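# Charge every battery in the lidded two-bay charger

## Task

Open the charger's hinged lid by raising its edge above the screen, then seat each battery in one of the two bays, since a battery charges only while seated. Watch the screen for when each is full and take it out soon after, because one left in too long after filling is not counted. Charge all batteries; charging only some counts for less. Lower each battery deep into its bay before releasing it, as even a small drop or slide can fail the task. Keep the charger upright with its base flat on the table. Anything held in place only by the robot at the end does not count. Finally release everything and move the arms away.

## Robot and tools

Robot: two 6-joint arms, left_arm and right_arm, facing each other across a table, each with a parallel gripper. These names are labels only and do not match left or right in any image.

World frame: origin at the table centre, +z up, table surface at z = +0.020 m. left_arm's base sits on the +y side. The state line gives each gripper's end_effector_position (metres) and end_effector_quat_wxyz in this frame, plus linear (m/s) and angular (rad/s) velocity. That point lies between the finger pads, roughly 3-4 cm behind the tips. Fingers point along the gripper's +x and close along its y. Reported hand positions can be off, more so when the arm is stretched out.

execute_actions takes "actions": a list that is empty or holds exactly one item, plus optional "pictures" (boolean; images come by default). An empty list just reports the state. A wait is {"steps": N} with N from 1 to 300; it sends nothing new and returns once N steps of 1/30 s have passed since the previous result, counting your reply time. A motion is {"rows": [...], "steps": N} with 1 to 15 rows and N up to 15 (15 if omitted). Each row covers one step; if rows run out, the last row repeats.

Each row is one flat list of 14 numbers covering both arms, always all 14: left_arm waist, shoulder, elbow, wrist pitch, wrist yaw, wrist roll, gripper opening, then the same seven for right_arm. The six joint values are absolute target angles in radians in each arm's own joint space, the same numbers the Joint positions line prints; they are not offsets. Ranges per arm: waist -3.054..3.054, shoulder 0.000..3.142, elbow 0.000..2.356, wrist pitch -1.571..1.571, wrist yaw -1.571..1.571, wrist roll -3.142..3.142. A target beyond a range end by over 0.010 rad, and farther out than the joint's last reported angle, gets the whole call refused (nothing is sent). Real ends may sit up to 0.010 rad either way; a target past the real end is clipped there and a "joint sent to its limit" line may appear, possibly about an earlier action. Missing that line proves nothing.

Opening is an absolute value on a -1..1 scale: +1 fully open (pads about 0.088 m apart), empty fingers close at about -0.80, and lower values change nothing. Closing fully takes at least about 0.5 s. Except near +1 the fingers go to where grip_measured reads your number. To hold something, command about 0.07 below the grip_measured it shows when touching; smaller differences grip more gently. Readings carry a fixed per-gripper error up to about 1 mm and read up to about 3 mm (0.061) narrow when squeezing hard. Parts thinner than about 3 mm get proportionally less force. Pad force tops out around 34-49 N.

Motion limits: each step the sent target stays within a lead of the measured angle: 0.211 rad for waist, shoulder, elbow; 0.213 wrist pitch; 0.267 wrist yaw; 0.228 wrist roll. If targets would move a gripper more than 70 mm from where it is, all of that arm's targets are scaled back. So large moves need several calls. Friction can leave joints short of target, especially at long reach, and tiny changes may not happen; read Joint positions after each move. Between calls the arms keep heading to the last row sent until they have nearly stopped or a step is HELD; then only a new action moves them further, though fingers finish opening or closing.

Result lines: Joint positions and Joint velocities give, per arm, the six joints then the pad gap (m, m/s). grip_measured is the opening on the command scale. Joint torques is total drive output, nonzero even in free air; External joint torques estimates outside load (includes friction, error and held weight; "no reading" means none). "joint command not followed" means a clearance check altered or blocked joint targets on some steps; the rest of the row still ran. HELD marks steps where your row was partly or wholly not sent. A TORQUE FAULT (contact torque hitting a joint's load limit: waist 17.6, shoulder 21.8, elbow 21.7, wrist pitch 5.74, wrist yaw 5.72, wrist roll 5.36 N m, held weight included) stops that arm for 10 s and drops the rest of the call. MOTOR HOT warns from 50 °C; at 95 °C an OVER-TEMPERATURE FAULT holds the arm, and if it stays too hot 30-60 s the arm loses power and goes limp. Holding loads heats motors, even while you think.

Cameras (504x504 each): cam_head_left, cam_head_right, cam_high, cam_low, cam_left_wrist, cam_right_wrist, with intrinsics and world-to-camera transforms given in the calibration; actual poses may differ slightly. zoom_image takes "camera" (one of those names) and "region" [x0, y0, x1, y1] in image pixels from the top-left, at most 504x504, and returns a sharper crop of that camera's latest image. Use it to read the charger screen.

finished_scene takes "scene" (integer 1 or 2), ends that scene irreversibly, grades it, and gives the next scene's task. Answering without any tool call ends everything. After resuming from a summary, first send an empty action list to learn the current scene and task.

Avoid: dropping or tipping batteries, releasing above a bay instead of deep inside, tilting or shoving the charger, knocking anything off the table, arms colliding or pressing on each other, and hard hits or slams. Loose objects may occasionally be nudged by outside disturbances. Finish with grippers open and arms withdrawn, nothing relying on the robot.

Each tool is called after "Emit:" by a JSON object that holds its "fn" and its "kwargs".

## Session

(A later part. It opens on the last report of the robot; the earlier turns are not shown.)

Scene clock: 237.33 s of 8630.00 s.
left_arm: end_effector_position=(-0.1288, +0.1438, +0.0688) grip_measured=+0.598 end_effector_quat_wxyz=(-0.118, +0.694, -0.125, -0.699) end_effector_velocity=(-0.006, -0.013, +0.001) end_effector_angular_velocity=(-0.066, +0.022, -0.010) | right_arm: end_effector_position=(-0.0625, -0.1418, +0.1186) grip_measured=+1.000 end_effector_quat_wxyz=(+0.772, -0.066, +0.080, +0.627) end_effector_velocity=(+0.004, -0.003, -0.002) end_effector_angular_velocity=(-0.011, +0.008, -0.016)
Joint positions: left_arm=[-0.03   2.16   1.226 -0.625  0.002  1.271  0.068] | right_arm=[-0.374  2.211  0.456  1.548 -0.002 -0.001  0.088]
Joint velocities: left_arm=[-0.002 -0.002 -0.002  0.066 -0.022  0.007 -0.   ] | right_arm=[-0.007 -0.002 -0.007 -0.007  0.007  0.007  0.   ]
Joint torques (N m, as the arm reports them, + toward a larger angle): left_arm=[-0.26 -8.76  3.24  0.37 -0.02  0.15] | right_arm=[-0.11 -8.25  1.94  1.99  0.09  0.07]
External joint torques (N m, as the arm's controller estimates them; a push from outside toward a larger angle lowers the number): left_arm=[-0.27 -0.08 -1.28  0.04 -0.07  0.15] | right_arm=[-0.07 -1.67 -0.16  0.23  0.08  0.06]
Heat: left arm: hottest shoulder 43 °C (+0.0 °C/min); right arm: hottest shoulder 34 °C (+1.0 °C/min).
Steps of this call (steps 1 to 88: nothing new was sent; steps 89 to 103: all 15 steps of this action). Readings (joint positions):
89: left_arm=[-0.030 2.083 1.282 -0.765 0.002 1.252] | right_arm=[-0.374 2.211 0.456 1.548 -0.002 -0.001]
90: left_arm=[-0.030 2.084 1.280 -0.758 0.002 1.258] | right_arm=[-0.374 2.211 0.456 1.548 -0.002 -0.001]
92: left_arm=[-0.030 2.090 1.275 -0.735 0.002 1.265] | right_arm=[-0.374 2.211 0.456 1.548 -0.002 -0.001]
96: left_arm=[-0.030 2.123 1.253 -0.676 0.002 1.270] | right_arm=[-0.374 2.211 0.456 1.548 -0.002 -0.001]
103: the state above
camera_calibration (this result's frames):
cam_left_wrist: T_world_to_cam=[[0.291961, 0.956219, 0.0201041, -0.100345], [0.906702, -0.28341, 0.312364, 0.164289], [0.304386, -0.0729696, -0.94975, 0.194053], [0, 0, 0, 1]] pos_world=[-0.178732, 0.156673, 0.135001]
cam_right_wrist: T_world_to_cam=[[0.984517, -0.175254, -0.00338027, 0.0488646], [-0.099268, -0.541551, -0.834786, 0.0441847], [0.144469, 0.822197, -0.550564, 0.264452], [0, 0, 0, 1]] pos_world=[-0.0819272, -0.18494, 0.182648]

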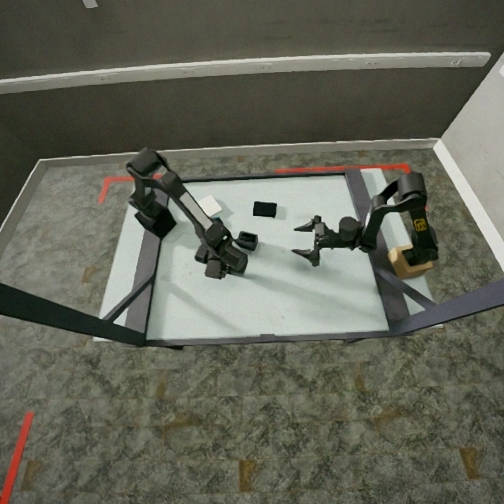

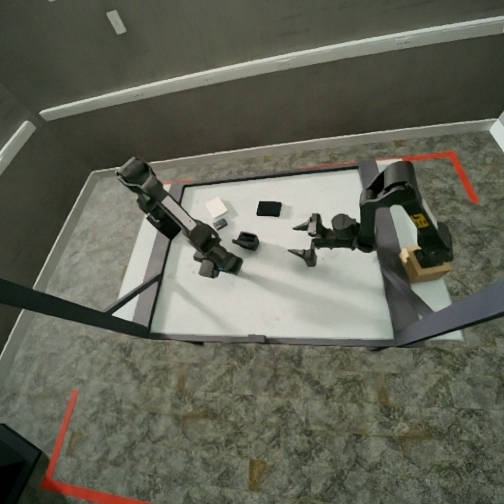

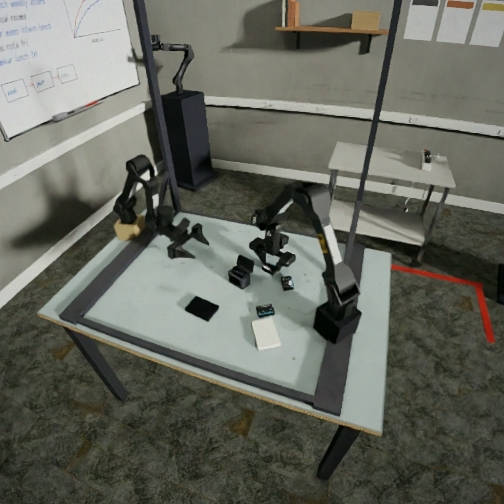

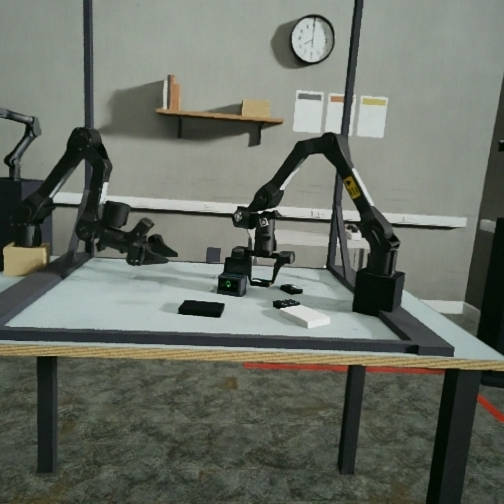

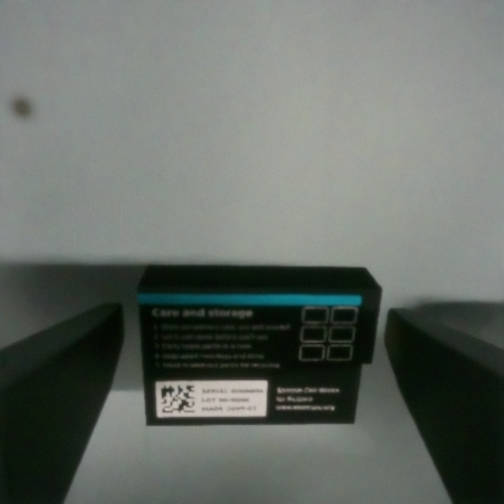

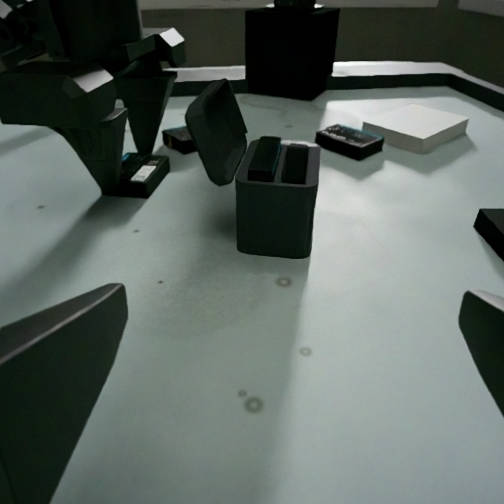

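Emit:
{"fn": "execute_actions", "kwargs": {"actions": [{"rows":[[-0.04,2.176,1.223,-0.618,0,1.28,0.55,-0.375,2.2,0.45,1.55,0,0,1],[-0.04,2.176,1.223,-0.618,0,1.28,0.5,-0.375,2.2,0.45,1.55,0,0,1],[-0.04,2.176,1.223,-0.618,0,1.28,0.5,-0.375,2.2,0.45,1.55,0,0,1],[-0.04,2.176,1.223,-0.618,0,1.28,0.45,-0.375,2.2,0.45,1.55,0,0,1],[-0.04,2.176,1.223,-0.618,0,1.28,0.41,-0.375,2.2,0.45,1.55,0,0,1],[-0.04,2.176,1.223,-0.618,0,1.28,0.37,-0.375,2.2,0.45,1.55,0,0,1],[-0.04,2.176,1.223,-0.618,0,1.28,0.33,-0.375,2.2,0.45,1.55,0,0,1],[-0.04,2.176,1.223,-0.618,0,1.28,0.29,-0.375,2.2,0.45,1.55,0,0,1],[-0.04,2.176,1.223,-0.618,0,1.28,0.245,-0.375,2.2,0.45,1.55,0,0,1]],"steps":13}], "pictures": false}}

Emit:
{"fn": "execute_actions", "kwargs": {"actions": [{"rows":[[-0.04,2.15,1.223,-0.63,0,1.28,0.245,-0.375,2.2,0.45,1.55,0,0,1],[-0.04,2.13,1.22,-0.65,0,1.28,0.245,-0.375,2.2,0.45,1.55,0,0,1],[-0.04,2.11,1.215,-0.66,0,1.28,0.245,-0.375,2.2,0.45,1.55,0,0,1],[-0.04,2.09,1.21,-0.67,0,1.28,0.245,-0.375,2.2,0.45,1.55,0,0,1],[-0.06,2.07,1.2,-0.68,0,1.2,0.245,-0.375,2.2,0.45,1.55,0,0,1],[-0.09,2.05,1.19,-0.7,0,1.1,0.245,-0.375,2.2,0.45,1.55,0,0,1],[-0.13,2.03,1.18,-0.71,0,1.0,0.245,-0.375,2.2,0.45,1.55,0,0,1],[-0.17,2.03,1.18,-0.71,0,0,0.245,-0.375,2.2,0.45,1.55,0,0,1],[-0.21,2.03,1.18,-0.71,0,0,0.245,-0.375,2.2,0.45,1.55,0,0,1],[-0.25,2.03,1.18,-0.71,0,0,0.245,-0.375,2.2,0.45,1.55,0,0,1],[-0.29,2.03,1.18,-0.71,0,0,0.245,-0.375,2.2,0.45,1.55,0,0,1],[-0.33,2.03,1.18,-0.71,0,0,0.245,-0.375,2.2,0.45,1.55,0,0,1],[-0.37,2.03,1.18,-0.71,0,0,0.245,-0.375,2.2,0.45,1.55,0,0,1],[-0.4,2.03,1.18,-0.71,0,0,0.245,-0.375,2.2,0.45,1.55,0,0,1]],"steps":15}], "pictures": false}}

Emit:
{"fn": "execute_actions", "kwargs": {"actions": [{"steps":14}], "pictures": false}}

Emit:
{"fn": "execute_actions", "kwargs": {"actions": [{"rows":[[-0.4,2.045,1.173,-0.695,0,0,0.245,-0.375,2.2,0.45,1.55,0,0,1],[-0.4,2.055,1.166,-0.68,0,0,0.245,-0.375,2.2,0.45,1.55,0,0,1],[-0.4,2.065,1.159,-0.665,0,0,0.245,-0.375,2.2,0.45,1.55,0,0,1],[-0.4,2.075,1.152,-0.65,0,0,0.245,-0.375,2.2,0.45,1.55,0,0,1],[-0.4,2.085,1.145,-0.635,0,0,0.245,-0.375,2.2,0.45,1.55,0,0,1],[-0.4,2.093,1.138,-0.62,0,0,0.245,-0.375,2.2,0.45,1.55,0,0,1],[-0.4,2.101,1.132,-0.605,0,0,0.245,-0.375,2.2,0.45,1.55,0,0,1],[-0.4,2.108,1.126,-0.592,0,0,0.245,-0.375,2.2,0.45,1.55,0,0,1],[-0.4,2.115,1.12,-0.58,0,0,0.245,-0.375,2.2,0.45,1.55,0,0,1]],"steps":15}]}}

Scene clock: 244.53 s of 8630.00 s.
left_arm: end_effector_position=(-0.1317, +0.1448, +0.0681) grip_measured=+0.317 end_effector_quat_wxyz=(-0.122, +0.693, -0.131, -0.699) end_effector_velocity=(+0.004, +0.005, -0.001) end_effector_angular_velocity=(+0.017, -0.022, +0.005) | right_arm: end_effector_position=(-0.0625, -0.1418, +0.1186) grip_measured=+1.000 end_effector_quat_wxyz=(+0.772, -0.066, +0.080, +0.627) end_effector_velocity=(+0.002, -0.001, -0.001) end_effector_angular_velocity=(-0.009, -0.007, -0.008)
Joint positions: left_arm=[-0.038  2.163  1.226 -0.619  0.002  1.276  0.055] | right_arm=[-0.374  2.211  0.456  1.548 -0.002 -0.001  0.088]
Joint velocities: left_arm=[-0.002  0.002 -0.002 -0.022 -0.007 -0.007  0.   ] | right_arm=[-0.002 -0.002 -0.002 -0.007  0.007 -0.007  0.   ]
Joint torques (N m, as the arm reports them, + toward a larger angle): left_arm=[-0.26 -8.06  2.94  0.28 -0.01  0.15] | right_arm=[-0.11 -8.24  1.93  1.99  0.09  0.07]
External joint torques (N m, as the arm's controller estimates them; a push from outside toward a larger angle lowers the number): left_arm=[-0.27  0.4  -1.4  -0.03 -0.06  0.15] | right_arm=[-0.06 -1.66 -0.2   0.23  0.08  0.06]
Heat: left arm: hottest shoulder 43 °C (+0.0 °C/min); right arm: hottest shoulder 34 °C (+1.0 °C/min).
Steps of this call (steps 1 to 15: the robot went on to your last target; steps 16 to 203: nothing new was sent; steps 204 to 216: all 13 steps of this action). Readings (joint positions):
204: left_arm=[-0.030 2.161 1.226 -0.619 0.002 1.272] | right_arm=[-0.374 2.211 0.456 1.548 -0.002 -0.001]
205: left_arm=[-0.031 2.161 1.226 -0.619 0.002 1.274] | right_arm=[-0.374 2.211 0.456 1.548 -0.002 -0.001]
207: left_arm=[-0.034 2.161 1.226 -0.619 0.002 1.275] | right_arm=[-0.374 2.211 0.456 1.548 -0.002 -0.001]
211: left_arm=[-0.038 2.163 1.226 -0.619 0.002 1.276] | right_arm=[-0.374 2.211 0.456 1.548 -0.002 -0.001]
216: the state above

Scene clock: 245.03 s of 8630.00 s.
left_arm: end_effector_position=(-0.1963, +0.2344, +0.1008) grip_measured=+0.317 end_effector_quat_wxyz=(-0.011, +0.703, -0.015, -0.711) end_effector_velocity=(-0.187, +0.315, -0.010) end_effector_angular_velocity=(+0.159, +0.003, +0.897) | right_arm: end_effector_position=(-0.0625, -0.1418, +0.1186) grip_measured=+1.000 end_effector_quat_wxyz=(+0.772, -0.066, +0.080, +0.627) end_effector_velocity=(+0.002, -0.001, -0.001) end_effector_angular_velocity=(-0.008, -0.004, +0.001)
Joint positions: left_arm=[-0.346  2.042  1.189 -0.705  0.002  0.646  0.055] | right_arm=[-0.374  2.211  0.456  1.548 -0.002 -0.001  0.088]
Joint velocities: left_arm=[-0.999 -0.002 -0.051 -0.037  0.11  -1.897 -0.   ] | right_arm=[-0.007 -0.002 -0.002 -0.007 -0.007 -0.007  0.   ]
Joint torques (N m, as the arm reports them, + toward a larger angle): left_arm=[  2.64 -10.57   2.96   0.04  -0.14  -0.05] | right_arm=[-0.11 -8.24  1.94  1.99  0.09  0.07]
External joint torques (N m, as the arm's controller estimates them; a push from outside toward a larger angle lowers the number): left_arm=[ 0.22 -2.6  -1.45 -0.19  0.08 -0.02] | right_arm=[-0.08 -1.61 -0.22  0.21  0.09  0.06]
Heat: left arm: hottest shoulder 43 °C (+0.0 °C/min); right arm: hottest shoulder 34 °C (+1.0 °C/min).
Steps of this call (steps 1 to 15: all 15 steps of this action). Readings (joint positions):
1: left_arm=[-0.038 2.163 1.226 -0.619 0.002 1.276] | right_arm=[-0.374 2.211 0.456 1.548 -0.002 -0.001]
2: left_arm=[-0.038 2.161 1.226 -0.623 0.002 1.276] | right_arm=[-0.374 2.211 0.456 1.548 -0.002 -0.001]
4: left_arm=[-0.038 2.150 1.222 -0.645 0.002 1.276] | right_arm=[-0.374 2.211 0.456 1.548 -0.002 -0.001]
8: left_arm=[-0.077 2.086 1.195 -0.691 -0.004 1.099] | right_arm=[-0.374 2.211 0.456 1.548 -0.002 -0.001]
15: the state above

Scene clock: 245.50 s of 8630.00 s.
left_arm: end_effector_position=(-0.2050, +0.2519, +0.0999) grip_measured=+0.317 end_effector_quat_wxyz=(+0.187, +0.680, +0.188, -0.683) end_effector_velocity=(+0.001, +0.001, +0.002) end_effector_angular_velocity=(-0.004, -0.006, +0.151) | right_arm: end_effector_position=(-0.0625, -0.1418, +0.1186) grip_measured=+1.000 end_effector_quat_wxyz=(+0.772, -0.066, +0.080, +0.627) end_effector_velocity=(-0.003, -0.002, -0.002) end_effector_angular_velocity=(-0.010, +0.014, +0.018)
Joint positions: left_arm=[-0.401  2.042  1.185 -0.709  0.002  0.017  0.055] | right_arm=[-0.374  2.211  0.456  1.548 -0.002 -0.001  0.088]
Joint velocities: left_arm=[-0.002 -0.007 -0.002 -0.007 -0.007 -0.154 -0.   ] | right_arm=[-0.002 -0.002 -0.007 -0.007 -0.022  0.007  0.   ]
Joint torques (N m, as the arm reports them, + toward a larger angle): left_arm=[  0.02 -10.71   3.07   0.18  -0.11  -0.03] | right_arm=[-0.11 -8.24  1.93  1.99  0.09  0.07]
External joint torques (N m, as the arm's controller estimates them; a push from outside toward a larger angle lowers the number): left_arm=[-0.02 -2.59 -1.66 -0.17 -0.09 -0.03] | right_arm=[-0.12 -1.61 -0.2   0.21  0.09  0.06]
Heat: left arm: hottest shoulder 43 °C (+0.0 °C/min); right arm: hottest shoulder 34 °C (+1.0 °C/min).
Steps of this call (steps 1 to 14: the robot went on to your last target). Readings (joint positions):
1: left_arm=[-0.374 2.042 1.188 -0.707 0.005 0.581] | right_arm=[-0.374 2.211 0.456 1.548 -0.002 -0.001]
2: left_arm=[-0.393 2.042 1.186 -0.709 0.005 0.517] | right_arm=[-0.374 2.211 0.456 1.548 -0.002 -0.001]
4: left_arm=[-0.405 2.042 1.185 -0.709 0.005 0.387] | right_arm=[-0.374 2.211 0.456 1.548 -0.002 -0.001]
8: left_arm=[-0.401 2.042 1.185 -0.709 0.002 0.135] | right_arm=[-0.374 2.211 0.456 1.548 -0.002 -0.001]
14: the state above

Scene clock: 246.00 s of 8630.00 s.
left_arm: end_effector_position=(-0.2019, +0.2536, +0.0683) grip_measured=+0.317 end_effector_quat_wxyz=(+0.192, +0.677, +0.192, -0.684) end_effector_velocity=(-0.024, -0.012, +0.001) end_effector_angular_velocity=(-0.059, +0.110, -0.010) | right_arm: end_effector_position=(-0.0625, -0.1418, +0.1186) grip_measured=+1.000 end_effector_quat_wxyz=(+0.772, -0.066, +0.080, +0.627) end_effector_velocity=(-0.000, -0.000, +0.002) end_effector_angular_velocity=(+0.006, -0.007, +0.006)
Joint positions: left_arm=[-0.401  2.104  1.125 -0.581  0.002  0.003  0.055] | right_arm=[-0.374  2.211  0.456  1.548 -0.002 -0.001  0.088]
Joint velocities: left_arm=[-0.002 -0.002 -0.002  0.125  0.007  0.007 -0.   ] | right_arm=[-0.002 -0.002 -0.002  0.007 -0.007 -0.007  0.   ]
Joint torques (N m, as the arm reports them, + toward a larger angle): left_arm=[ 0.13 -7.96  2.83  0.11 -0.1  -0.03] | right_arm=[-0.11 -8.25  1.94  1.99  0.09  0.07]
External joint torques (N m, as the arm's controller estimates them; a push from outside toward a larger angle lowers the number): left_arm=[ 0.14  0.02 -1.34 -0.12 -0.1  -0.03] | right_arm=[-0.13 -1.62 -0.22  0.2   0.09  0.06]
Heat: left arm: hottest shoulder 43 °C (+0.0 °C/min); right arm: hottest shoulder 34 °C (+1.0 °C/min).
Steps of this call (steps 1 to 15: all 15 steps of this action). Readings (joint positions):
1: left_arm=[-0.401 2.042 1.184 -0.708 0.002 0.013] | right_arm=[-0.374 2.211 0.456 1.548 -0.002 -0.001]
2: left_arm=[-0.401 2.042 1.181 -0.702 0.002 0.010] | right_arm=[-0.374 2.211 0.456 1.548 -0.002 -0.001]
4: left_arm=[-0.401 2.045 1.172 -0.680 0.002 0.007] | right_arm=[-0.374 2.211 0.456 1.548 -0.002 -0.001]
8: left_arm=[-0.401 2.073 1.149 -0.626 0.002 0.004] | right_arm=[-0.374 2.211 0.456 1.548 -0.002 -0.001]
15: the state above
camera_calibration (this result's frames):
cam_left_wrist: T_world_to_cam=[[-0.564271, 0.824916, 0.0333532, -0.324505], [0.791132, 0.528728, 0.3075, 0.0328714], [0.236027, 0.1999, -0.950963, 0.140854], [0, 0, 0, 1]] pos_world=[-0.242359, 0.222152, 0.134662]
cam_right_wrist: T_world_to_cam=[[0.984517, -0.175254, -0.00338027, 0.0488646], [-0.099268, -0.541551, -0.834786, 0.0441847], [0.144469, 0.822197, -0.550564, 0.264452], [0, 0, 0, 1]] pos_world=[-0.0819272, -0.18494, 0.182648]

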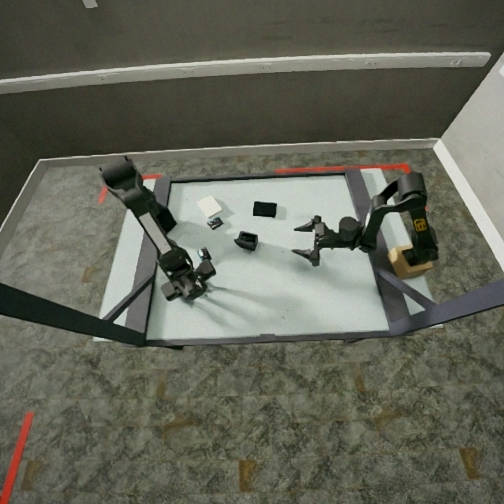

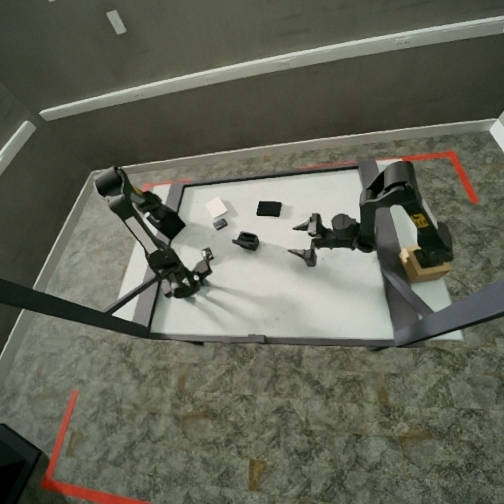

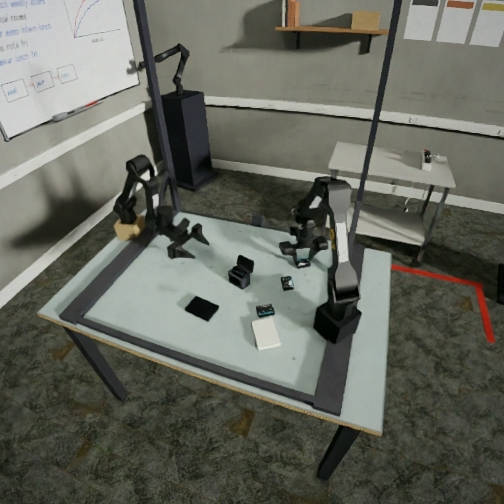

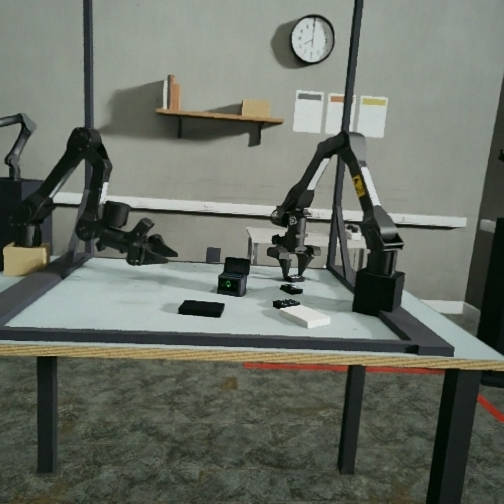

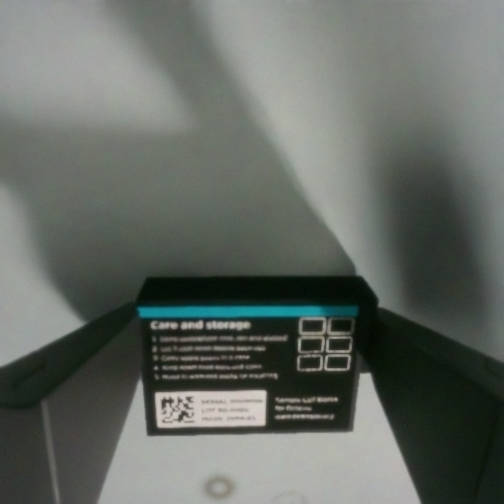

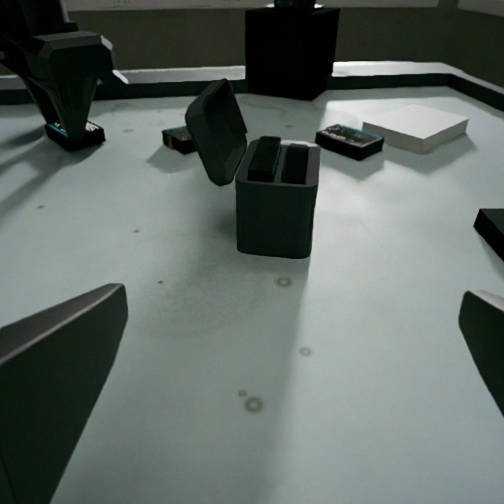

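Emit:
{"fn": "execute_actions", "kwargs": {"actions": [{"rows":[[-0.4,2.115,1.12,-0.58,0,0,0.35,-0.375,2.2,0.45,1.55,0,0,1],[-0.4,2.115,1.12,-0.58,0,0,0.45,-0.375,2.2,0.45,1.55,0,0,1],[-0.4,2.115,1.12,-0.58,0,0,0.5,-0.375,2.2,0.45,1.55,0,0,1],[-0.4,2.115,1.12,-0.58,0,0,0.5,-0.375,2.2,0.45,1.55,0,0,1],[-0.4,2.115,1.15,-0.61,0,0,0.5,-0.375,2.2,0.45,1.55,0,0,1],[-0.4,2.13,1.18,-0.645,0,0,0.5,-0.375,2.2,0.45,1.55,0,0,1],[-0.4,2.15,1.21,-0.68,0,0,0.5,-0.375,2.2,0.45,1.55,0,0,1],[-0.4,2.17,1.245,-0.715,0,0,0.5,-0.375,2.2,0.45,1.55,0,0,1],[-0.4,2.19,1.275,-0.75,0,0,0.5,-0.375,2.2,0.45,1.55,0,0,1],[-0.4,2.21,1.31,-0.785,0,0,0.5,-0.375,2.2,0.45,1.55,0,0,1],[-0.4,2.23,1.34,-0.82,0,0,0.5,-0.375,2.2,0.45,1.55,0,0,1],[-0.4,2.25,1.37,-0.855,0,0,0.5,-0.375,2.2,0.45,1.55,0,0,1],[-0.4,2.27,1.4,-0.887,0,0,0.5,-0.375,2.2,0.45,1.55,0,0,1],[-0.4,2.29,1.43,-0.92,0,0,0.5,-0.375,2.2,0.45,1.55,0,0,1],[-0.4,2.31,1.46,-0.95,0,0,0.5,-0.375,2.2,0.45,1.55,0,0,1]],"steps":15}], "pictures": false}}

Emit:
{"fn": "execute_actions", "kwargs": {"actions": [{"rows":[[-0.4,2.33,1.49,-0.985,0,0,0.5,-0.375,2.2,0.45,1.55,0,0,1],[-0.4,2.35,1.52,-1.015,0,0,0.5,-0.375,2.2,0.45,1.55,0,0,1],[-0.4,2.37,1.55,-1.05,0,0,0.5,-0.375,2.2,0.45,1.55,0,0,1],[-0.4,2.39,1.575,-1.08,0,0,0.5,-0.375,2.2,0.45,1.55,0,0,1],[-0.4,2.405,1.6,-1.11,0,0,0.5,-0.375,2.2,0.45,1.55,0,0,1],[-0.4,2.42,1.6,-1.11,0,0,0.5,-0.375,2.2,0.45,1.55,0,0,1]],"steps":15}]}}

Scene clock: 256.70 s of 8630.00 s.
left_arm: end_effector_position=(-0.2113, +0.2478, +0.0721) grip_measured=+0.496 end_effector_quat_wxyz=(+0.175, +0.734, +0.208, -0.623) end_effector_velocity=(-0.024, -0.015, -0.011) end_effector_angular_velocity=(+0.323, -0.538, +0.004) | right_arm: end_effector_position=(-0.0625, -0.1418, +0.1186) grip_measured=+1.000 end_effector_quat_wxyz=(+0.772, -0.066, +0.080, +0.627) end_effector_velocity=(-0.001, -0.002, -0.002) end_effector_angular_velocity=(-0.016, -0.017, +0.009)
Joint positions: left_arm=[-0.401  2.246  1.381 -0.869  0.002  0.003  0.063] | right_arm=[-0.374  2.211  0.456  1.548 -0.002 -0.001  0.088]
Joint velocities: left_arm=[-0.002  0.579  0.882 -0.93  -0.007 -0.007  0.   ] | right_arm=[-0.002 -0.002 -0.007 -0.007 -0.007 -0.022  0.   ]
Joint torques (N m, as the arm reports them, + toward a larger angle): left_arm=[ 0.09 -8.4   4.17 -0.15 -0.1  -0.06] | right_arm=[-0.11 -8.24  1.94  1.99  0.09  0.07]
External joint torques (N m, as the arm's controller estimates them; a push from outside toward a larger angle lowers the number): left_arm=[ 0.09  0.45 -0.13 -0.2  -0.1  -0.05] | right_arm=[-0.12 -1.59 -0.21  0.2   0.09  0.06]
Heat: left arm: hottest shoulder 42 °C (-1.0 °C/min); right arm: hottest shoulder 34 °C (+1.0 °C/min).
Steps of this call (steps 1 to 15: the robot went on to your last target; steps 16 to 306: nothing new was sent; steps 307 to 321: all 15 steps of this action). Readings (joint positions):
307: left_arm=[-0.401 2.104 1.124 -0.581 0.002 0.003] | right_arm=[-0.374 2.211 0.456 1.548 -0.002 -0.001]
308: left_arm=[-0.401 2.104 1.124 -0.581 0.002 0.003] | right_arm=[-0.374 2.211 0.456 1.548 -0.002 -0.001]
310: left_arm=[-0.401 2.104 1.124 -0.581 0.002 0.003] | right_arm=[-0.374 2.211 0.456 1.548 -0.002 -0.001]
314: left_arm=[-0.401 2.124 1.172 -0.650 0.002 0.003] | right_arm=[-0.374 2.211 0.456 1.548 -0.002 -0.001]
321: the state above

Scene clock: 257.20 s of 8630.00 s.
left_arm: end_effector_position=(-0.2099, +0.2487, +0.0640) grip_measured=+0.497 end_effector_quat_wxyz=(+0.155, +0.788, +0.224, -0.551) end_effector_velocity=(-0.004, -0.003, +0.006) end_effector_angular_velocity=(-0.008, +0.004, -0.012) | right_arm: end_effector_position=(-0.0625, -0.1418, +0.1186) grip_measured=+1.000 end_effector_quat_wxyz=(+0.772, -0.066, +0.080, +0.627) end_effector_velocity=(+0.002, -0.001, -0.001) end_effector_angular_velocity=(-0.009, -0.007, -0.008)
Joint positions: left_arm=[-0.401  2.406  1.591 -1.107  0.002  0.003  0.063] | right_arm=[-0.374  2.211  0.456  1.548 -0.002 -0.001  0.088]
Joint velocities: left_arm=[-0.002 -0.002  0.027 -0.022 -0.007  0.007 -0.   ] | right_arm=[-0.002 -0.002 -0.002 -0.007  0.007 -0.007  0.   ]
Joint torques (N m, as the arm reports them, + toward a larger angle): left_arm=[ 0.16 -9.48  4.11 -0.41 -0.12 -0.03] | right_arm=[-0.11 -8.25  1.93  1.99  0.09  0.07]
External joint torques (N m, as the arm's controller estimates them; a push from outside toward a larger angle lowers the number): left_arm=[ 0.16  0.09  0.02 -0.13 -0.11 -0.03] | right_arm=[-0.11 -1.65 -0.18  0.22  0.09  0.06]
Heat: left arm: hottest shoulder 42 °C (-1.0 °C/min); right arm: hottest shoulder 34 °C (+1.0 °C/min).
Steps of this call (steps 1 to 15: all 15 steps of this action). Readings (joint positions):
1: left_arm=[-0.401 2.266 1.410 -0.902 0.002 0.003] | right_arm=[-0.374 2.211 0.456 1.548 -0.002 -0.001]
2: left_arm=[-0.401 2.286 1.440 -0.934 0.002 0.003] | right_arm=[-0.374 2.211 0.456 1.548 -0.002 -0.001]
4: left_arm=[-0.401 2.327 1.499 -0.999 0.002 0.003] | right_arm=[-0.374 2.211 0.456 1.548 -0.002 -0.001]
8: left_arm=[-0.401 2.387 1.576 -1.081 0.002 0.003] | right_arm=[-0.374 2.211 0.456 1.548 -0.002 -0.001]
15: the state above
camera_calibration (this result's frames):
cam_left_wrist: T_world_to_cam=[[-0.572062, 0.820078, 0.0147278, -0.324037], [0.646074, 0.439475, 0.62406, 0.0146259], [0.505305, 0.366516, -0.781238, 0.143896], [0, 0, 0, 1]] pos_world=[-0.26753, 0.206568, 0.108062]
cam_right_wrist: T_world_to_cam=[[0.984517, -0.175254, -0.00338027, 0.0488646], [-0.099268, -0.541551, -0.834786, 0.0441847], [0.144469, 0.822197, -0.550564, 0.264452], [0, 0, 0, 1]] pos_world=[-0.0819272, -0.18494, 0.182648]

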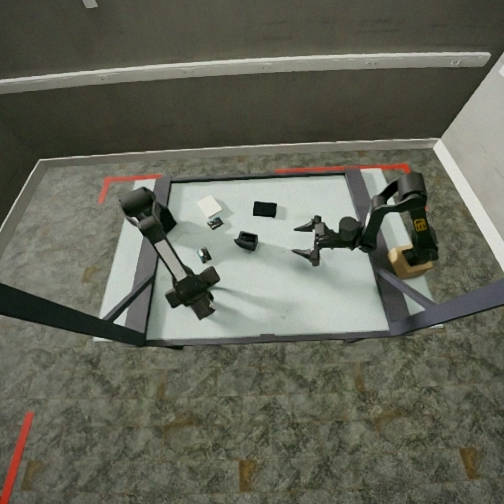

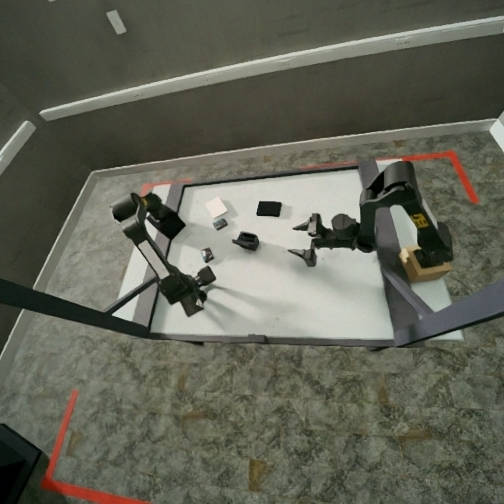

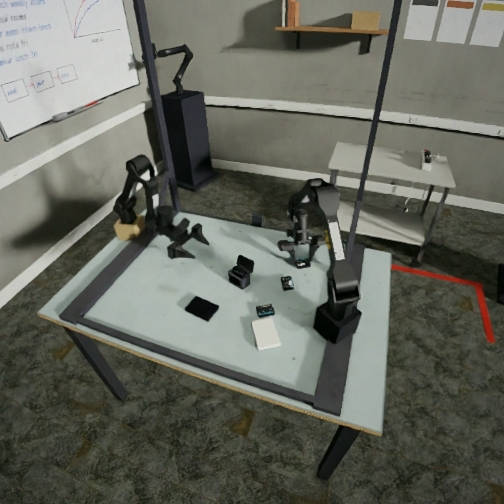

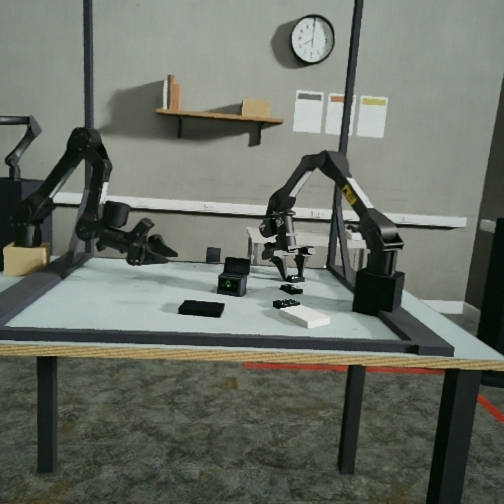

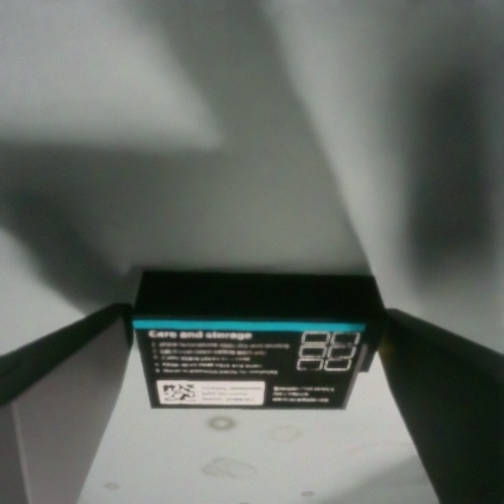

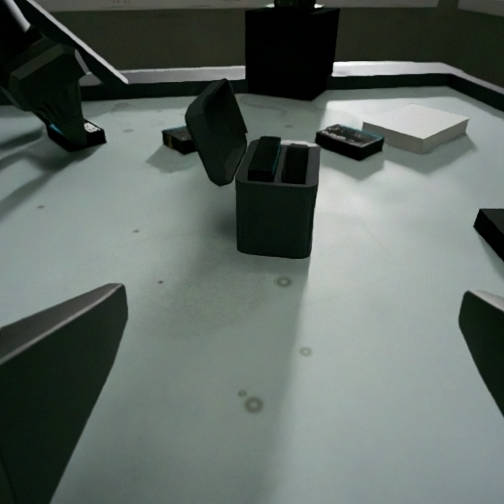

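Emit:
{"fn": "execute_actions", "kwargs": {"actions": [{"rows":[[-0.4,2.42,1.6,-1.11,0,0,0.44,-0.375,2.2,0.45,1.55,0,0,1],[-0.4,2.42,1.6,-1.11,0,0,0.39,-0.375,2.2,0.45,1.55,0,0,1],[-0.4,2.42,1.6,-1.11,0,0,0.34,-0.375,2.2,0.45,1.55,0,0,1],[-0.4,2.42,1.6,-1.11,0,0,0.29,-0.375,2.2,0.45,1.55,0,0,1],[-0.4,2.42,1.6,-1.11,0,0,0.245,-0.375,2.2,0.45,1.55,0,0,1],[-0.4,2.42,1.6,-1.11,0,0,0.245,-0.375,2.2,0.45,1.55,0,0,1],[-0.4,2.42,1.6,-1.11,0,0,0.245,-0.375,2.2,0.45,1.55,0,0,1],[-0.4,2.42,1.6,-1.11,0,0,0.245,-0.375,2.2,0.45,1.55,0,0,1],[-0.4,2.38,1.6,-1.11,0,0,0.245,-0.375,2.2,0.45,1.55,0,0,1],[-0.4,2.35,1.6,-1.11,0,0,0.245,-0.375,2.2,0.45,1.55,0,0,1],[-0.4,2.31,1.6,-1.11,0,0,0.245,-0.375,2.2,0.45,1.55,0,0,1],[-0.4,2.27,1.6,-1.11,0,0,0.245,-0.375,2.2,0.45,1.55,0,0,1],[-0.4,2.22,1.6,-1.11,0,0,0.245,-0.375,2.2,0.45,1.55,0,0,1],[-0.4,2.17,1.6,-1.11,0,0,0.245,-0.375,2.2,0.45,1.55,0,0,1],[-0.4,2.12,1.6,-1.11,0,0,0.245,-0.375,2.2,0.45,1.55,0,0,1]],"steps":15}], "pictures": false}}

Emit:
{"fn": "execute_actions", "kwargs": {"actions": [{"rows":[[-0.4,2.05,1.6,-1.0,0,0,0.245,-0.375,2.2,0.45,1.55,0,0,1],[-0.4,2.05,1.6,-0.9,0,0,0.245,-0.375,2.2,0.45,1.55,0,0,1],[-0.4,2.0,1.6,-0.8,0,0,0.245,-0.375,2.2,0.45,1.55,0,0,1],[-0.4,1.8,1.0,1.0,0,0,0.245,-0.375,2.2,0.45,1.55,0,0,1]],"steps":15}], "pictures": false}}

Emit:
{"fn": "execute_actions", "kwargs": {"actions": [{"steps":24}], "pictures": false}}

Emit:
{"fn": "execute_actions", "kwargs": {"actions": [{"rows":[[-0.4,2.1,0.7,1.42,0,0,0.245,-0.375,2.2,0.45,1.55,0,0,1]],"steps":15}], "pictures": false}}

Emit:
{"fn": "execute_actions", "kwargs": {"actions": [{"rows":[[-0.4,2.13,0.69,1.42,0,0,0.245,-0.375,2.2,0.45,1.55,0,0,1],[-0.4,2.16,0.68,1.42,0,0,0.245,-0.375,2.2,0.45,1.55,0,0,1],[-0.4,2.19,0.665,1.42,0,0,0.245,-0.375,2.2,0.45,1.55,0,0,1],[-0.4,2.22,0.655,1.42,0,0,0.245,-0.375,2.2,0.45,1.55,0,0,1],[-0.4,2.25,0.64,1.42,0,0,0.245,-0.375,2.2,0.45,1.55,0,0,1],[-0.4,2.28,0.63,1.42,0,0,0.245,-0.375,2.2,0.45,1.55,0,0,1],[-0.4,2.31,0.62,1.42,0,0,0.245,-0.375,2.2,0.45,1.55,0,0,1],[-0.4,2.34,0.61,1.42,0,0,0.245,-0.375,2.2,0.45,1.55,0,0,1],[-0.4,2.361,0.598,1.42,0,0,0.245,-0.375,2.2,0.45,1.55,0,0,1]],"steps":13}], "pictures": false}}

Emit:
{"fn": "execute_actions", "kwargs": {"actions": [{"rows":[[-0.4,2.372,0.601,1.426,0,0,0.245,-0.375,2.2,0.45,1.55,0,0,1],[-0.4,2.383,0.605,1.433,0,0,0.245,-0.375,2.2,0.45,1.55,0,0,1],[-0.4,2.394,0.608,1.439,0,0,0.245,-0.375,2.2,0.45,1.55,0,0,1],[-0.4,2.405,0.611,1.445,0,0,0.245,-0.375,2.2,0.45,1.55,0,0,1],[-0.4,2.416,0.615,1.452,0,0,0.245,-0.375,2.2,0.45,1.55,0,0,1],[-0.4,2.427,0.618,1.458,0,0,0.245,-0.375,2.2,0.45,1.55,0,0,1],[-0.4,2.438,0.621,1.464,0,0,0.245,-0.375,2.2,0.45,1.55,0,0,1],[-0.4,2.449,0.625,1.471,0,0,0.245,-0.375,2.2,0.45,1.55,0,0,1],[-0.4,2.46,0.628,1.477,0,0,0.245,-0.375,2.2,0.45,1.55,0,0,1],[-0.4,2.47,0.631,1.483,0,0,0.245,-0.375,2.2,0.45,1.55,0,0,1],[-0.4,2.478,0.634,1.489,0,0,0.245,-0.375,2.2,0.45,1.55,0,0,1],[-0.4,2.484,0.636,1.493,0,0,0.245,-0.375,2.2,0.45,1.55,0,0,1],[-0.4,2.489,0.638,1.496,0,0,0.245,-0.375,2.2,0.45,1.55,0,0,1],[-0.4,2.494,0.638,1.496,0,0,0.245,-0.375,2.2,0.45,1.55,0,0,1]],"steps":15}], "pictures": false}}

Emit:
{"fn": "execute_actions", "kwargs": {"actions": [{"steps":8}]}}

Emit:
{"fn": "zoom_image", "kwargs": {"camera": "cam_low", "region": [210, 240, 330, 305]}}

Scene clock: 269.63 s of 8630.00 s.
left_arm: end_effector_position=(-0.2242, +0.2398, +0.1048) grip_measured=+0.323 end_effector_quat_wxyz=(+0.168, +0.755, +0.214, -0.596) end_effector_velocity=(-0.129, -0.078, +0.429) end_effector_angular_velocity=(-0.651, +1.030, +0.012) | right_arm: end_effector_position=(-0.0625, -0.1418, +0.1186) grip_measured=+1.000 end_effector_quat_wxyz=(+0.772, -0.066, +0.080, +0.627) end_effector_velocity=(-0.003, -0.001, -0.004) end_effector_angular_velocity=(-0.022, +0.002, +0.021)
Joint positions: left_arm=[-0.401  2.287  1.592 -1.109  0.002  0.003  0.055] | right_arm=[-0.374  2.211  0.456  1.548 -0.002 -0.001  0.088]
Joint velocities: left_arm=[-0.007 -1.228 -0.002 -0.007 -0.007 -0.022 -0.   ] | right_arm=[-0.002 -0.002 -0.002 -0.022 -0.022 -0.007  0.   ]
Joint torques (N m, as the arm reports them, + toward a larger angle): left_arm=[  0.09 -16.46   4.43  -0.18  -0.12  -0.01] | right_arm=[-0.12 -8.25  1.94  1.99  0.08  0.07]
External joint torques (N m, as the arm's controller estimates them; a push from outside toward a larger angle lowers the number): left_arm=[ 0.22 -5.67 -1.04 -0.06 -0.13 -0.01] | right_arm=[-0.09 -1.7  -0.15  0.24  0.08  0.06]
Heat: left arm: hottest shoulder 42 °C (+0.0 °C/min); right arm: hottest shoulder 34 °C (+1.0 °C/min).
Steps of this call (steps 1 to 15: the robot went on to your last target; steps 16 to 358: nothing new was sent; steps 359 to 373: all 15 steps of this action). Readings (joint positions):
359: left_arm=[-0.401 2.406 1.593 -1.109 0.002 0.003] | right_arm=[-0.374 2.211 0.456 1.548 -0.002 -0.001]
360: left_arm=[-0.401 2.406 1.593 -1.109 0.002 0.003] | right_arm=[-0.374 2.211 0.456 1.548 -0.002 -0.001]
362: left_arm=[-0.401 2.406 1.593 -1.109 0.002 0.003] | right_arm=[-0.374 2.211 0.456 1.548 -0.002 -0.001]
366: left_arm=[-0.401 2.406 1.594 -1.109 0.002 0.003] | right_arm=[-0.374 2.211 0.456 1.548 -0.002 -0.001]
373: the state above

Scene clock: 270.13 s of 8630.00 s.
left_arm: end_effector_position=(-0.2533, +0.2218, +0.1633) grip_measured=+0.323 end_effector_quat_wxyz=(+0.234, +0.490, +0.138, -0.828) end_effector_velocity=(-0.074, -0.046, -0.090) end_effector_angular_velocity=(-0.425, +0.682, +0.008) | right_arm: end_effector_position=(-0.0625, -0.1418, +0.1186) grip_measured=+1.000 end_effector_quat_wxyz=(+0.772, -0.066, +0.080, +0.627) end_effector_velocity=(-0.001, -0.002, -0.002) end_effector_angular_velocity=(-0.016, -0.017, +0.009)
Joint positions: left_arm=[-0.401  1.811  1.025 -0.283  0.002  0.003  0.055] | right_arm=[-0.374  2.211  0.456  1.548 -0.002 -0.001  0.088]
Joint velocities: left_arm=[-0.002  0.134 -0.637  1.575 -0.007 -0.007 -0.   ] | right_arm=[-0.002 -0.002 -0.007 -0.007 -0.007 -0.022  0.   ]
Joint torques (N m, as the arm reports them, + toward a larger angle): left_arm=[  0.17 -10.87   7.3    1.97  -0.11  -0.05] | right_arm=[-0.11 -8.24  1.93  1.99  0.09  0.07]
External joint torques (N m, as the arm's controller estimates them; a push from outside toward a larger angle lowers the number): left_arm=[ 0.13 -0.94 -1.16  0.01 -0.1  -0.05] | right_arm=[-0.15 -1.64 -0.18  0.22  0.1   0.06]
Heat: left arm: hottest shoulder 42 °C (+0.0 °C/min); right arm: hottest shoulder 34 °C (+1.0 °C/min).
Steps of this call (steps 1 to 15: all 15 steps of this action). Readings (joint positions):
1: left_arm=[-0.401 2.244 1.592 -1.099 0.002 0.003] | right_arm=[-0.374 2.211 0.456 1.548 -0.002 -0.001]
2: left_arm=[-0.401 2.200 1.592 -1.063 0.002 0.003] | right_arm=[-0.374 2.211 0.456 1.548 -0.002 -0.001]
4: left_arm=[-0.401 2.107 1.566 -0.930 0.002 0.003] | right_arm=[-0.374 2.211 0.456 1.548 -0.002 -0.001]
8: left_arm=[-0.401 1.875 1.341 -0.695 0.002 0.003] | right_arm=[-0.374 2.211 0.456 1.548 -0.002 -0.001]
15: the state above

Scene clock: 270.93 s of 8630.00 s.
left_arm: end_effector_position=(-0.3435, +0.1660, +0.3883) grip_measured=+0.323 end_effector_quat_wxyz=(+0.272, -0.083, -0.025, -0.959) end_effector_velocity=(+0.002, +0.007, +0.024) end_effector_angular_velocity=(-0.053, +0.097, -0.016) | right_arm: end_effector_position=(-0.0625, -0.1418, +0.1186) grip_measured=+1.000 end_effector_quat_wxyz=(+0.772, -0.066, +0.080, +0.627) end_effector_velocity=(+0.004, -0.002, -0.004) end_effector_angular_velocity=(-0.026, -0.018, -0.010)
Joint positions: left_arm=[-0.401  1.806  1.001  0.979  0.002  0.003  0.055] | right_arm=[-0.374  2.211  0.456  1.548 -0.002 -0.001  0.088]
Joint velocities: left_arm=[-0.007 -0.002 -0.002  0.11   0.007 -0.007 -0.   ] | right_arm=[-0.007 -0.002 -0.002 -0.022  0.007 -0.022  0.   ]
Joint torques (N m, as the arm reports them, + toward a larger angle): left_arm=[ 0.07 -9.74  4.95  1.49 -0.09 -0.02] | right_arm=[-0.11 -8.24  1.93  1.99  0.09  0.07]
External joint torques (N m, as the arm's controller estimates them; a push from outside toward a larger angle lowers the number): left_arm=[ 0.18 -2.28 -0.89 -0.11 -0.1  -0.03] | right_arm=[-0.07 -1.63 -0.21  0.22  0.09  0.06]
Heat: left arm: hottest shoulder 42 °C (+0.0 °C/min); right arm: hottest shoulder 34 °C (+1.0 °C/min).
Steps of this call (steps 1 to 24: the robot went on to your last target). Readings (joint positions):
1: left_arm=[-0.401 1.814 1.009 -0.225 0.002 0.003] | right_arm=[-0.374 2.211 0.456 1.548 -0.002 -0.001]
2: left_arm=[-0.401 1.814 1.001 -0.166 0.002 0.003] | right_arm=[-0.374 2.211 0.456 1.548 -0.002 -0.001]
4: left_arm=[-0.401 1.814 0.999 -0.037 0.002 0.003] | right_arm=[-0.374 2.211 0.456 1.548 -0.002 -0.001]
8: left_arm=[-0.401 1.811 1.001 0.205 0.002 0.003] | right_arm=[-0.374 2.211 0.456 1.548 -0.002 -0.001]
24: the state above

Scene clock: 271.43 s of 8630.00 s.
left_arm: end_effector_position=(-0.3121, +0.1854, +0.2295) grip_measured=+0.323 end_effector_quat_wxyz=(+0.272, -0.007, -0.003, -0.962) end_effector_velocity=(+0.003, -0.004, +0.061) end_effector_angular_velocity=(-0.139, +0.239, +0.024) | right_arm: end_effector_position=(-0.0625, -0.1418, +0.1186) grip_measured=+1.000 end_effector_quat_wxyz=(+0.772, -0.066, +0.080, +0.627) end_effector_velocity=(-0.004, +0.001, +0.002) end_effector_angular_velocity=(+0.007, -0.004, +0.025)
Joint positions: left_arm=[-0.401  2.097  0.702  1.41   0.002  0.003  0.055] | right_arm=[-0.374  2.211  0.456  1.548 -0.002 -0.001  0.088]
Joint velocities: left_arm=[ 0.002 -0.002  0.002  0.271 -0.022 -0.007 -0.   ] | right_arm=[ 0.002 -0.002 -0.002  0.007 -0.022 -0.007  0.   ]
Joint torques (N m, as the arm reports them, + toward a larger angle): left_arm=[ 0.2  -8.69  3.02  1.38 -0.08 -0.07] | right_arm=[-0.11 -8.25  1.94  1.99  0.09  0.07]
External joint torques (N m, as the arm's controller estimates them; a push from outside toward a larger angle lowers the number): left_arm=[ 0.19 -1.16 -0.82 -0.17 -0.08 -0.07] | right_arm=[-0.14 -1.61 -0.21  0.21  0.09  0.06]
Heat: left arm: hottest shoulder 42 °C (+0.0 °C/min); right arm: hottest shoulder 34 °C (+1.0 °C/min).
Steps of this call (steps 1 to 15: all 15 steps of this action). Readings (joint positions):
1: left_arm=[-0.401 1.818 0.987 1.004 0.002 0.003] | right_arm=[-0.374 2.211 0.456 1.548 -0.002 -0.001]
2: left_arm=[-0.401 1.833 0.966 1.054 0.002 0.003] | right_arm=[-0.374 2.211 0.456 1.548 -0.002 -0.001]
4: left_arm=[-0.401 1.873 0.914 1.113 0.002 0.003] | right_arm=[-0.374 2.211 0.456 1.548 -0.002 -0.001]
8: left_arm=[-0.401 2.010 0.784 1.271 0.002 0.003] | right_arm=[-0.374 2.211 0.456 1.548 -0.002 -0.001]
15: the state above

Scene clock: 271.87 s of 8630.00 s.
left_arm: end_effector_position=(-0.2718, +0.2103, +0.0901) grip_measured=+0.323 end_effector_quat_wxyz=(+0.268, +0.167, +0.046, -0.948) end_effector_velocity=(+0.032, +0.022, -0.061) end_effector_angular_velocity=(+0.107, -0.138, +0.007) | right_arm: end_effector_position=(-0.0625, -0.1418, +0.1186) grip_measured=+1.000 end_effector_quat_wxyz=(+0.772, -0.066, +0.080, +0.627) end_effector_velocity=(-0.000, -0.001, -0.001) end_effector_angular_velocity=(-0.008, -0.004, +0.006)
Joint positions: left_arm=[-0.401  2.353  0.597  1.408  0.002  0.003  0.055] | right_arm=[-0.374  2.211  0.456  1.548 -0.002 -0.001  0.088]
Joint velocities: left_arm=[-0.007  0.125 -0.071  0.022 -0.007 -0.022 -0.   ] | right_arm=[-0.002 -0.002 -0.002 -0.007 -0.007 -0.007  0.   ]
Joint torques (N m, as the arm reports them, + toward a larger angle): left_arm=[ 0.06 -8.74  2.08  2.12 -0.1  -0.03] | right_arm=[-0.12 -8.24  1.93  1.99  0.09  0.07]
External joint torques (N m, as the arm's controller estimates them; a push from outside toward a larger angle lowers the number): left_arm=[ 0.1   0.   -1.04 -0.09 -0.1  -0.04] | right_arm=[-0.09 -1.64 -0.21  0.22  0.09  0.05]
Heat: left arm: hottest shoulder 42 °C (+0.0 °C/min); right arm: hottest shoulder 34 °C (+1.0 °C/min).
Steps of this call (steps 1 to 13: all 13 steps of this action). Readings (joint positions):
1: left_arm=[-0.401 2.097 0.702 1.416 0.002 0.003] | right_arm=[-0.374 2.211 0.456 1.548 -0.002 -0.001]
2: left_arm=[-0.401 2.103 0.700 1.419 0.002 0.003] | right_arm=[-0.374 2.211 0.456 1.548 -0.002 -0.001]
4: left_arm=[-0.401 2.135 0.690 1.424 0.002 0.003] | right_arm=[-0.374 2.211 0.456 1.548 -0.002 -0.001]
8: left_arm=[-0.401 2.254 0.643 1.417 0.002 0.003] | right_arm=[-0.374 2.211 0.456 1.548 -0.002 -0.001]
13: the state above

Scene clock: 272.37 s of 8630.00 s.
left_arm: end_effector_position=(-0.2712, +0.2107, +0.0661) grip_measured=+0.323 end_effector_quat_wxyz=(+0.268, +0.168, +0.046, -0.948) end_effector_velocity=(-0.011, -0.010, -0.002) end_effector_angular_velocity=(-0.040, +0.064, +0.021) | right_arm: end_effector_position=(-0.0625, -0.1418, +0.1186) grip_measured=+1.000 end_effector_quat_wxyz=(+0.772, -0.066, +0.080, +0.627) end_effector_velocity=(-0.003, -0.001, -0.003) end_effector_angular_velocity=(-0.012, -0.000, +0.021)
Joint positions: left_arm=[-0.401  2.471  0.631  1.491  0.002  0.003  0.055] | right_arm=[-0.374  2.211  0.456  1.548 -0.002 -0.001  0.088]
Joint velocities: left_arm=[-0.002  0.085  0.066  0.095 -0.022 -0.007 -0.   ] | right_arm=[-0.002  0.002 -0.002 -0.007 -0.022 -0.007  0.   ]
Joint torques (N m, as the arm reports them, + toward a larger angle): left_arm=[ 0.11 -7.04  1.18  1.44 -0.06 -0.05] | right_arm=[-0.12 -8.24  1.94  1.99  0.09  0.07]
External joint torques (N m, as the arm's controller estimates them; a push from outside toward a larger angle lowers the number): left_arm=[ 0.1   0.68 -0.53 -0.36 -0.06 -0.06] | right_arm=[-0.12 -1.64 -0.21  0.21  0.09  0.06]
Heat: left arm: hottest shoulder 42 °C (+0.0 °C/min); right arm: hottest shoulder 34 °C (+1.0 °C/min).
Steps of this call (steps 1 to 15: all 15 steps of this action). Readings (joint positions):
1: left_arm=[-0.401 2.356 0.597 1.412 0.002 0.003] | right_arm=[-0.374 2.211 0.456 1.548 -0.002 -0.001]
2: left_arm=[-0.401 2.359 0.597 1.421 0.002 0.003] | right_arm=[-0.374 2.211 0.456 1.548 -0.002 -0.001]
4: left_arm=[-0.401 2.368 0.603 1.434 0.002 0.003] | right_arm=[-0.374 2.211 0.456 1.548 -0.002 -0.001]
8: left_arm=[-0.401 2.410 0.613 1.452 0.002 0.003] | right_arm=[-0.374 2.211 0.456 1.548 -0.002 -0.001]
15: the state above

Scene clock: 272.63 s of 8630.00 s.
left_arm: end_effector_position=(-0.2719, +0.2103, +0.0658) grip_measured=+0.323 end_effector_quat_wxyz=(+0.268, +0.165, +0.046, -0.948) end_effector_velocity=(+0.003, -0.001, -0.003) end_effector_angular_velocity=(+0.006, -0.011, +0.021) | right_arm: end_effector_position=(-0.0625, -0.1418, +0.1186) grip_measured=+1.000 end_effector_quat_wxyz=(+0.772, -0.066, +0.080, +0.627) end_effector_velocity=(-0.000, -0.001, -0.001) end_effector_angular_velocity=(-0.008, -0.004, +0.006)
Joint positions: left_arm=[-0.401  2.477  0.635  1.497  0.002  0.003  0.055] | right_arm=[-0.374  2.211  0.456  1.548 -0.002 -0.001  0.088]
Joint velocities: left_arm=[-0.002  0.002 -0.002 -0.007 -0.022 -0.007 -0.   ] | right_arm=[-0.002 -0.002 -0.002 -0.007 -0.007 -0.007  0.   ]
Joint torques (N m, as the arm reports them, + toward a larger angle): left_arm=[ 0.11 -6.81  1.24  1.42 -0.08 -0.05] | right_arm=[-0.11 -8.25  1.93  1.99  0.09  0.07]
External joint torques (N m, as the arm's controller estimates them; a push from outside toward a larger angle lowers the number): left_arm=[ 0.11  0.67 -0.39 -0.31 -0.08 -0.06] | right_arm=[-0.11 -1.63 -0.24  0.21  0.09  0.06]
Heat: left arm: hottest shoulder 42 °C (+0.0 °C/min); right arm: hottest shoulder 34 °C (+1.0 °C/min).
Steps of this call (steps 1 to 8: the robot went on to your last target). Readings (joint positions):
1: left_arm=[-0.401 2.474 0.633 1.493 0.002 0.003] | right_arm=[-0.374 2.211 0.456 1.548 -0.002 -0.001]
2: left_arm=[-0.401 2.475 0.634 1.495 0.002 0.003] | right_arm=[-0.374 2.211 0.456 1.548 -0.002 -0.001]
4: left_arm=[-0.401 2.477 0.635 1.496 0.002 0.003] | right_arm=[-0.374 2.211 0.456 1.548 -0.002 -0.001]
8: the state above
camera_calibration (this result's frames):
cam_left_wrist: T_world_to_cam=[[-0.512477, 0.856929, 0.0551248, -0.322249], [0.508679, 0.354676, -0.784506, 0.143622], [-0.691818, -0.374001, -0.617666, 0.0101328], [0, 0, 0, 1]] pos_world=[-0.231193, 0.228995, 0.136695]
cam_right_wrist: T_world_to_cam=[[0.984517, -0.175254, -0.00338027, 0.0488646], [-0.099268, -0.541551, -0.834786, 0.0441847], [0.144469, 0.822197, -0.550564, 0.264452], [0, 0, 0, 1]] pos_world=[-0.0819272, -0.18494, 0.182648]

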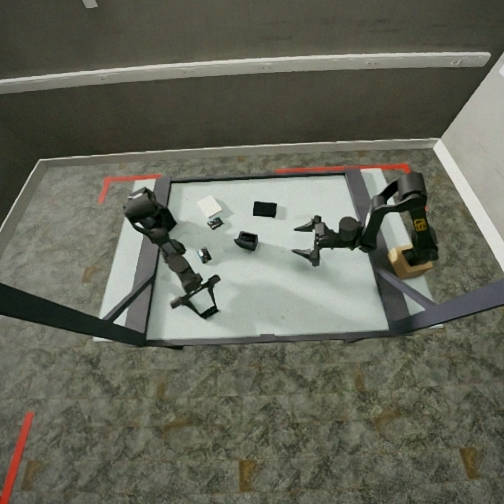

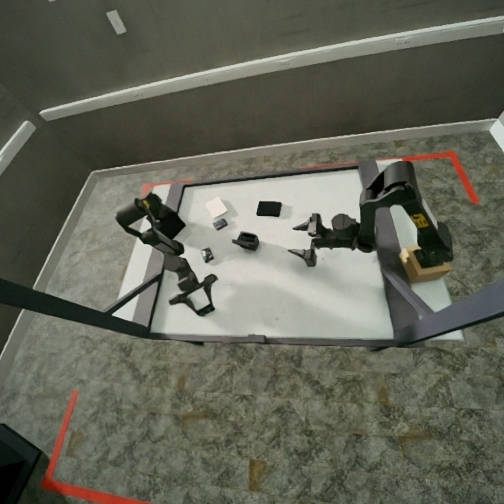

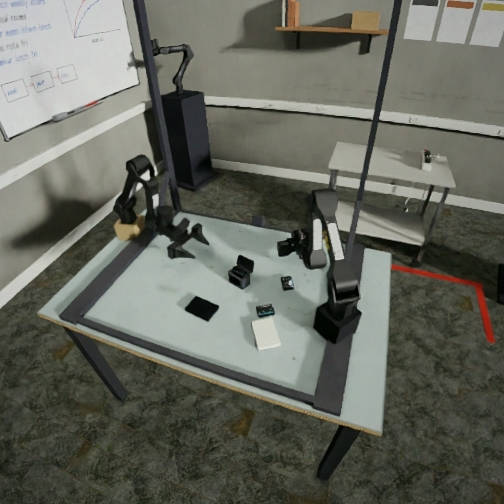

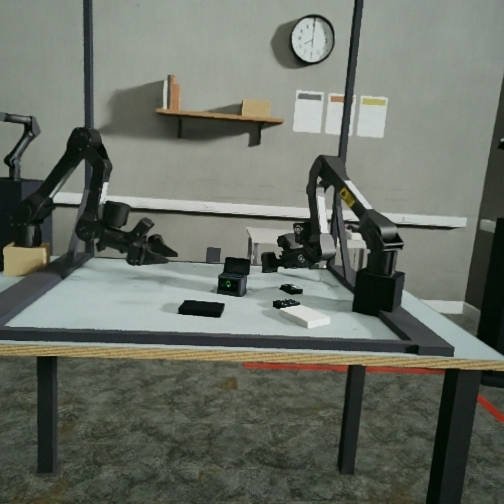

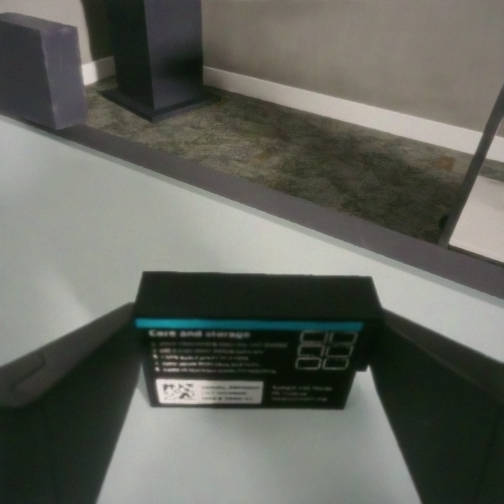

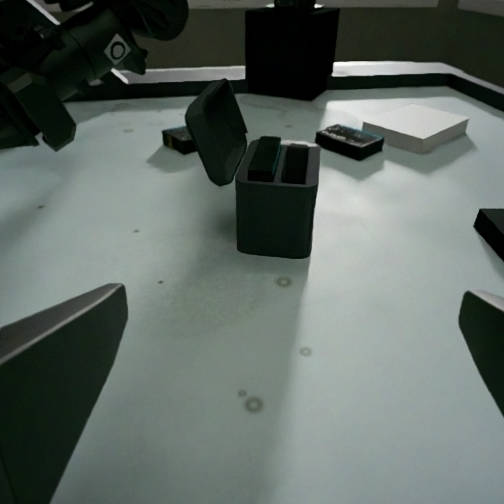

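Region (210, 240, 330, 305) of cam_low's 504x504 image, scaled by 4.200, with more detail than that image has; it fills the top 273 rows of this view, and the rest is white.

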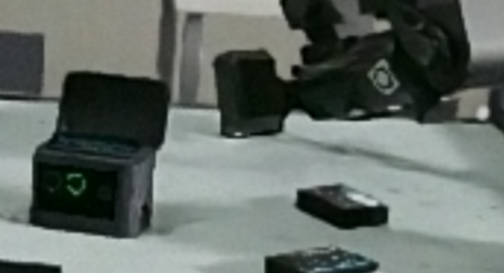

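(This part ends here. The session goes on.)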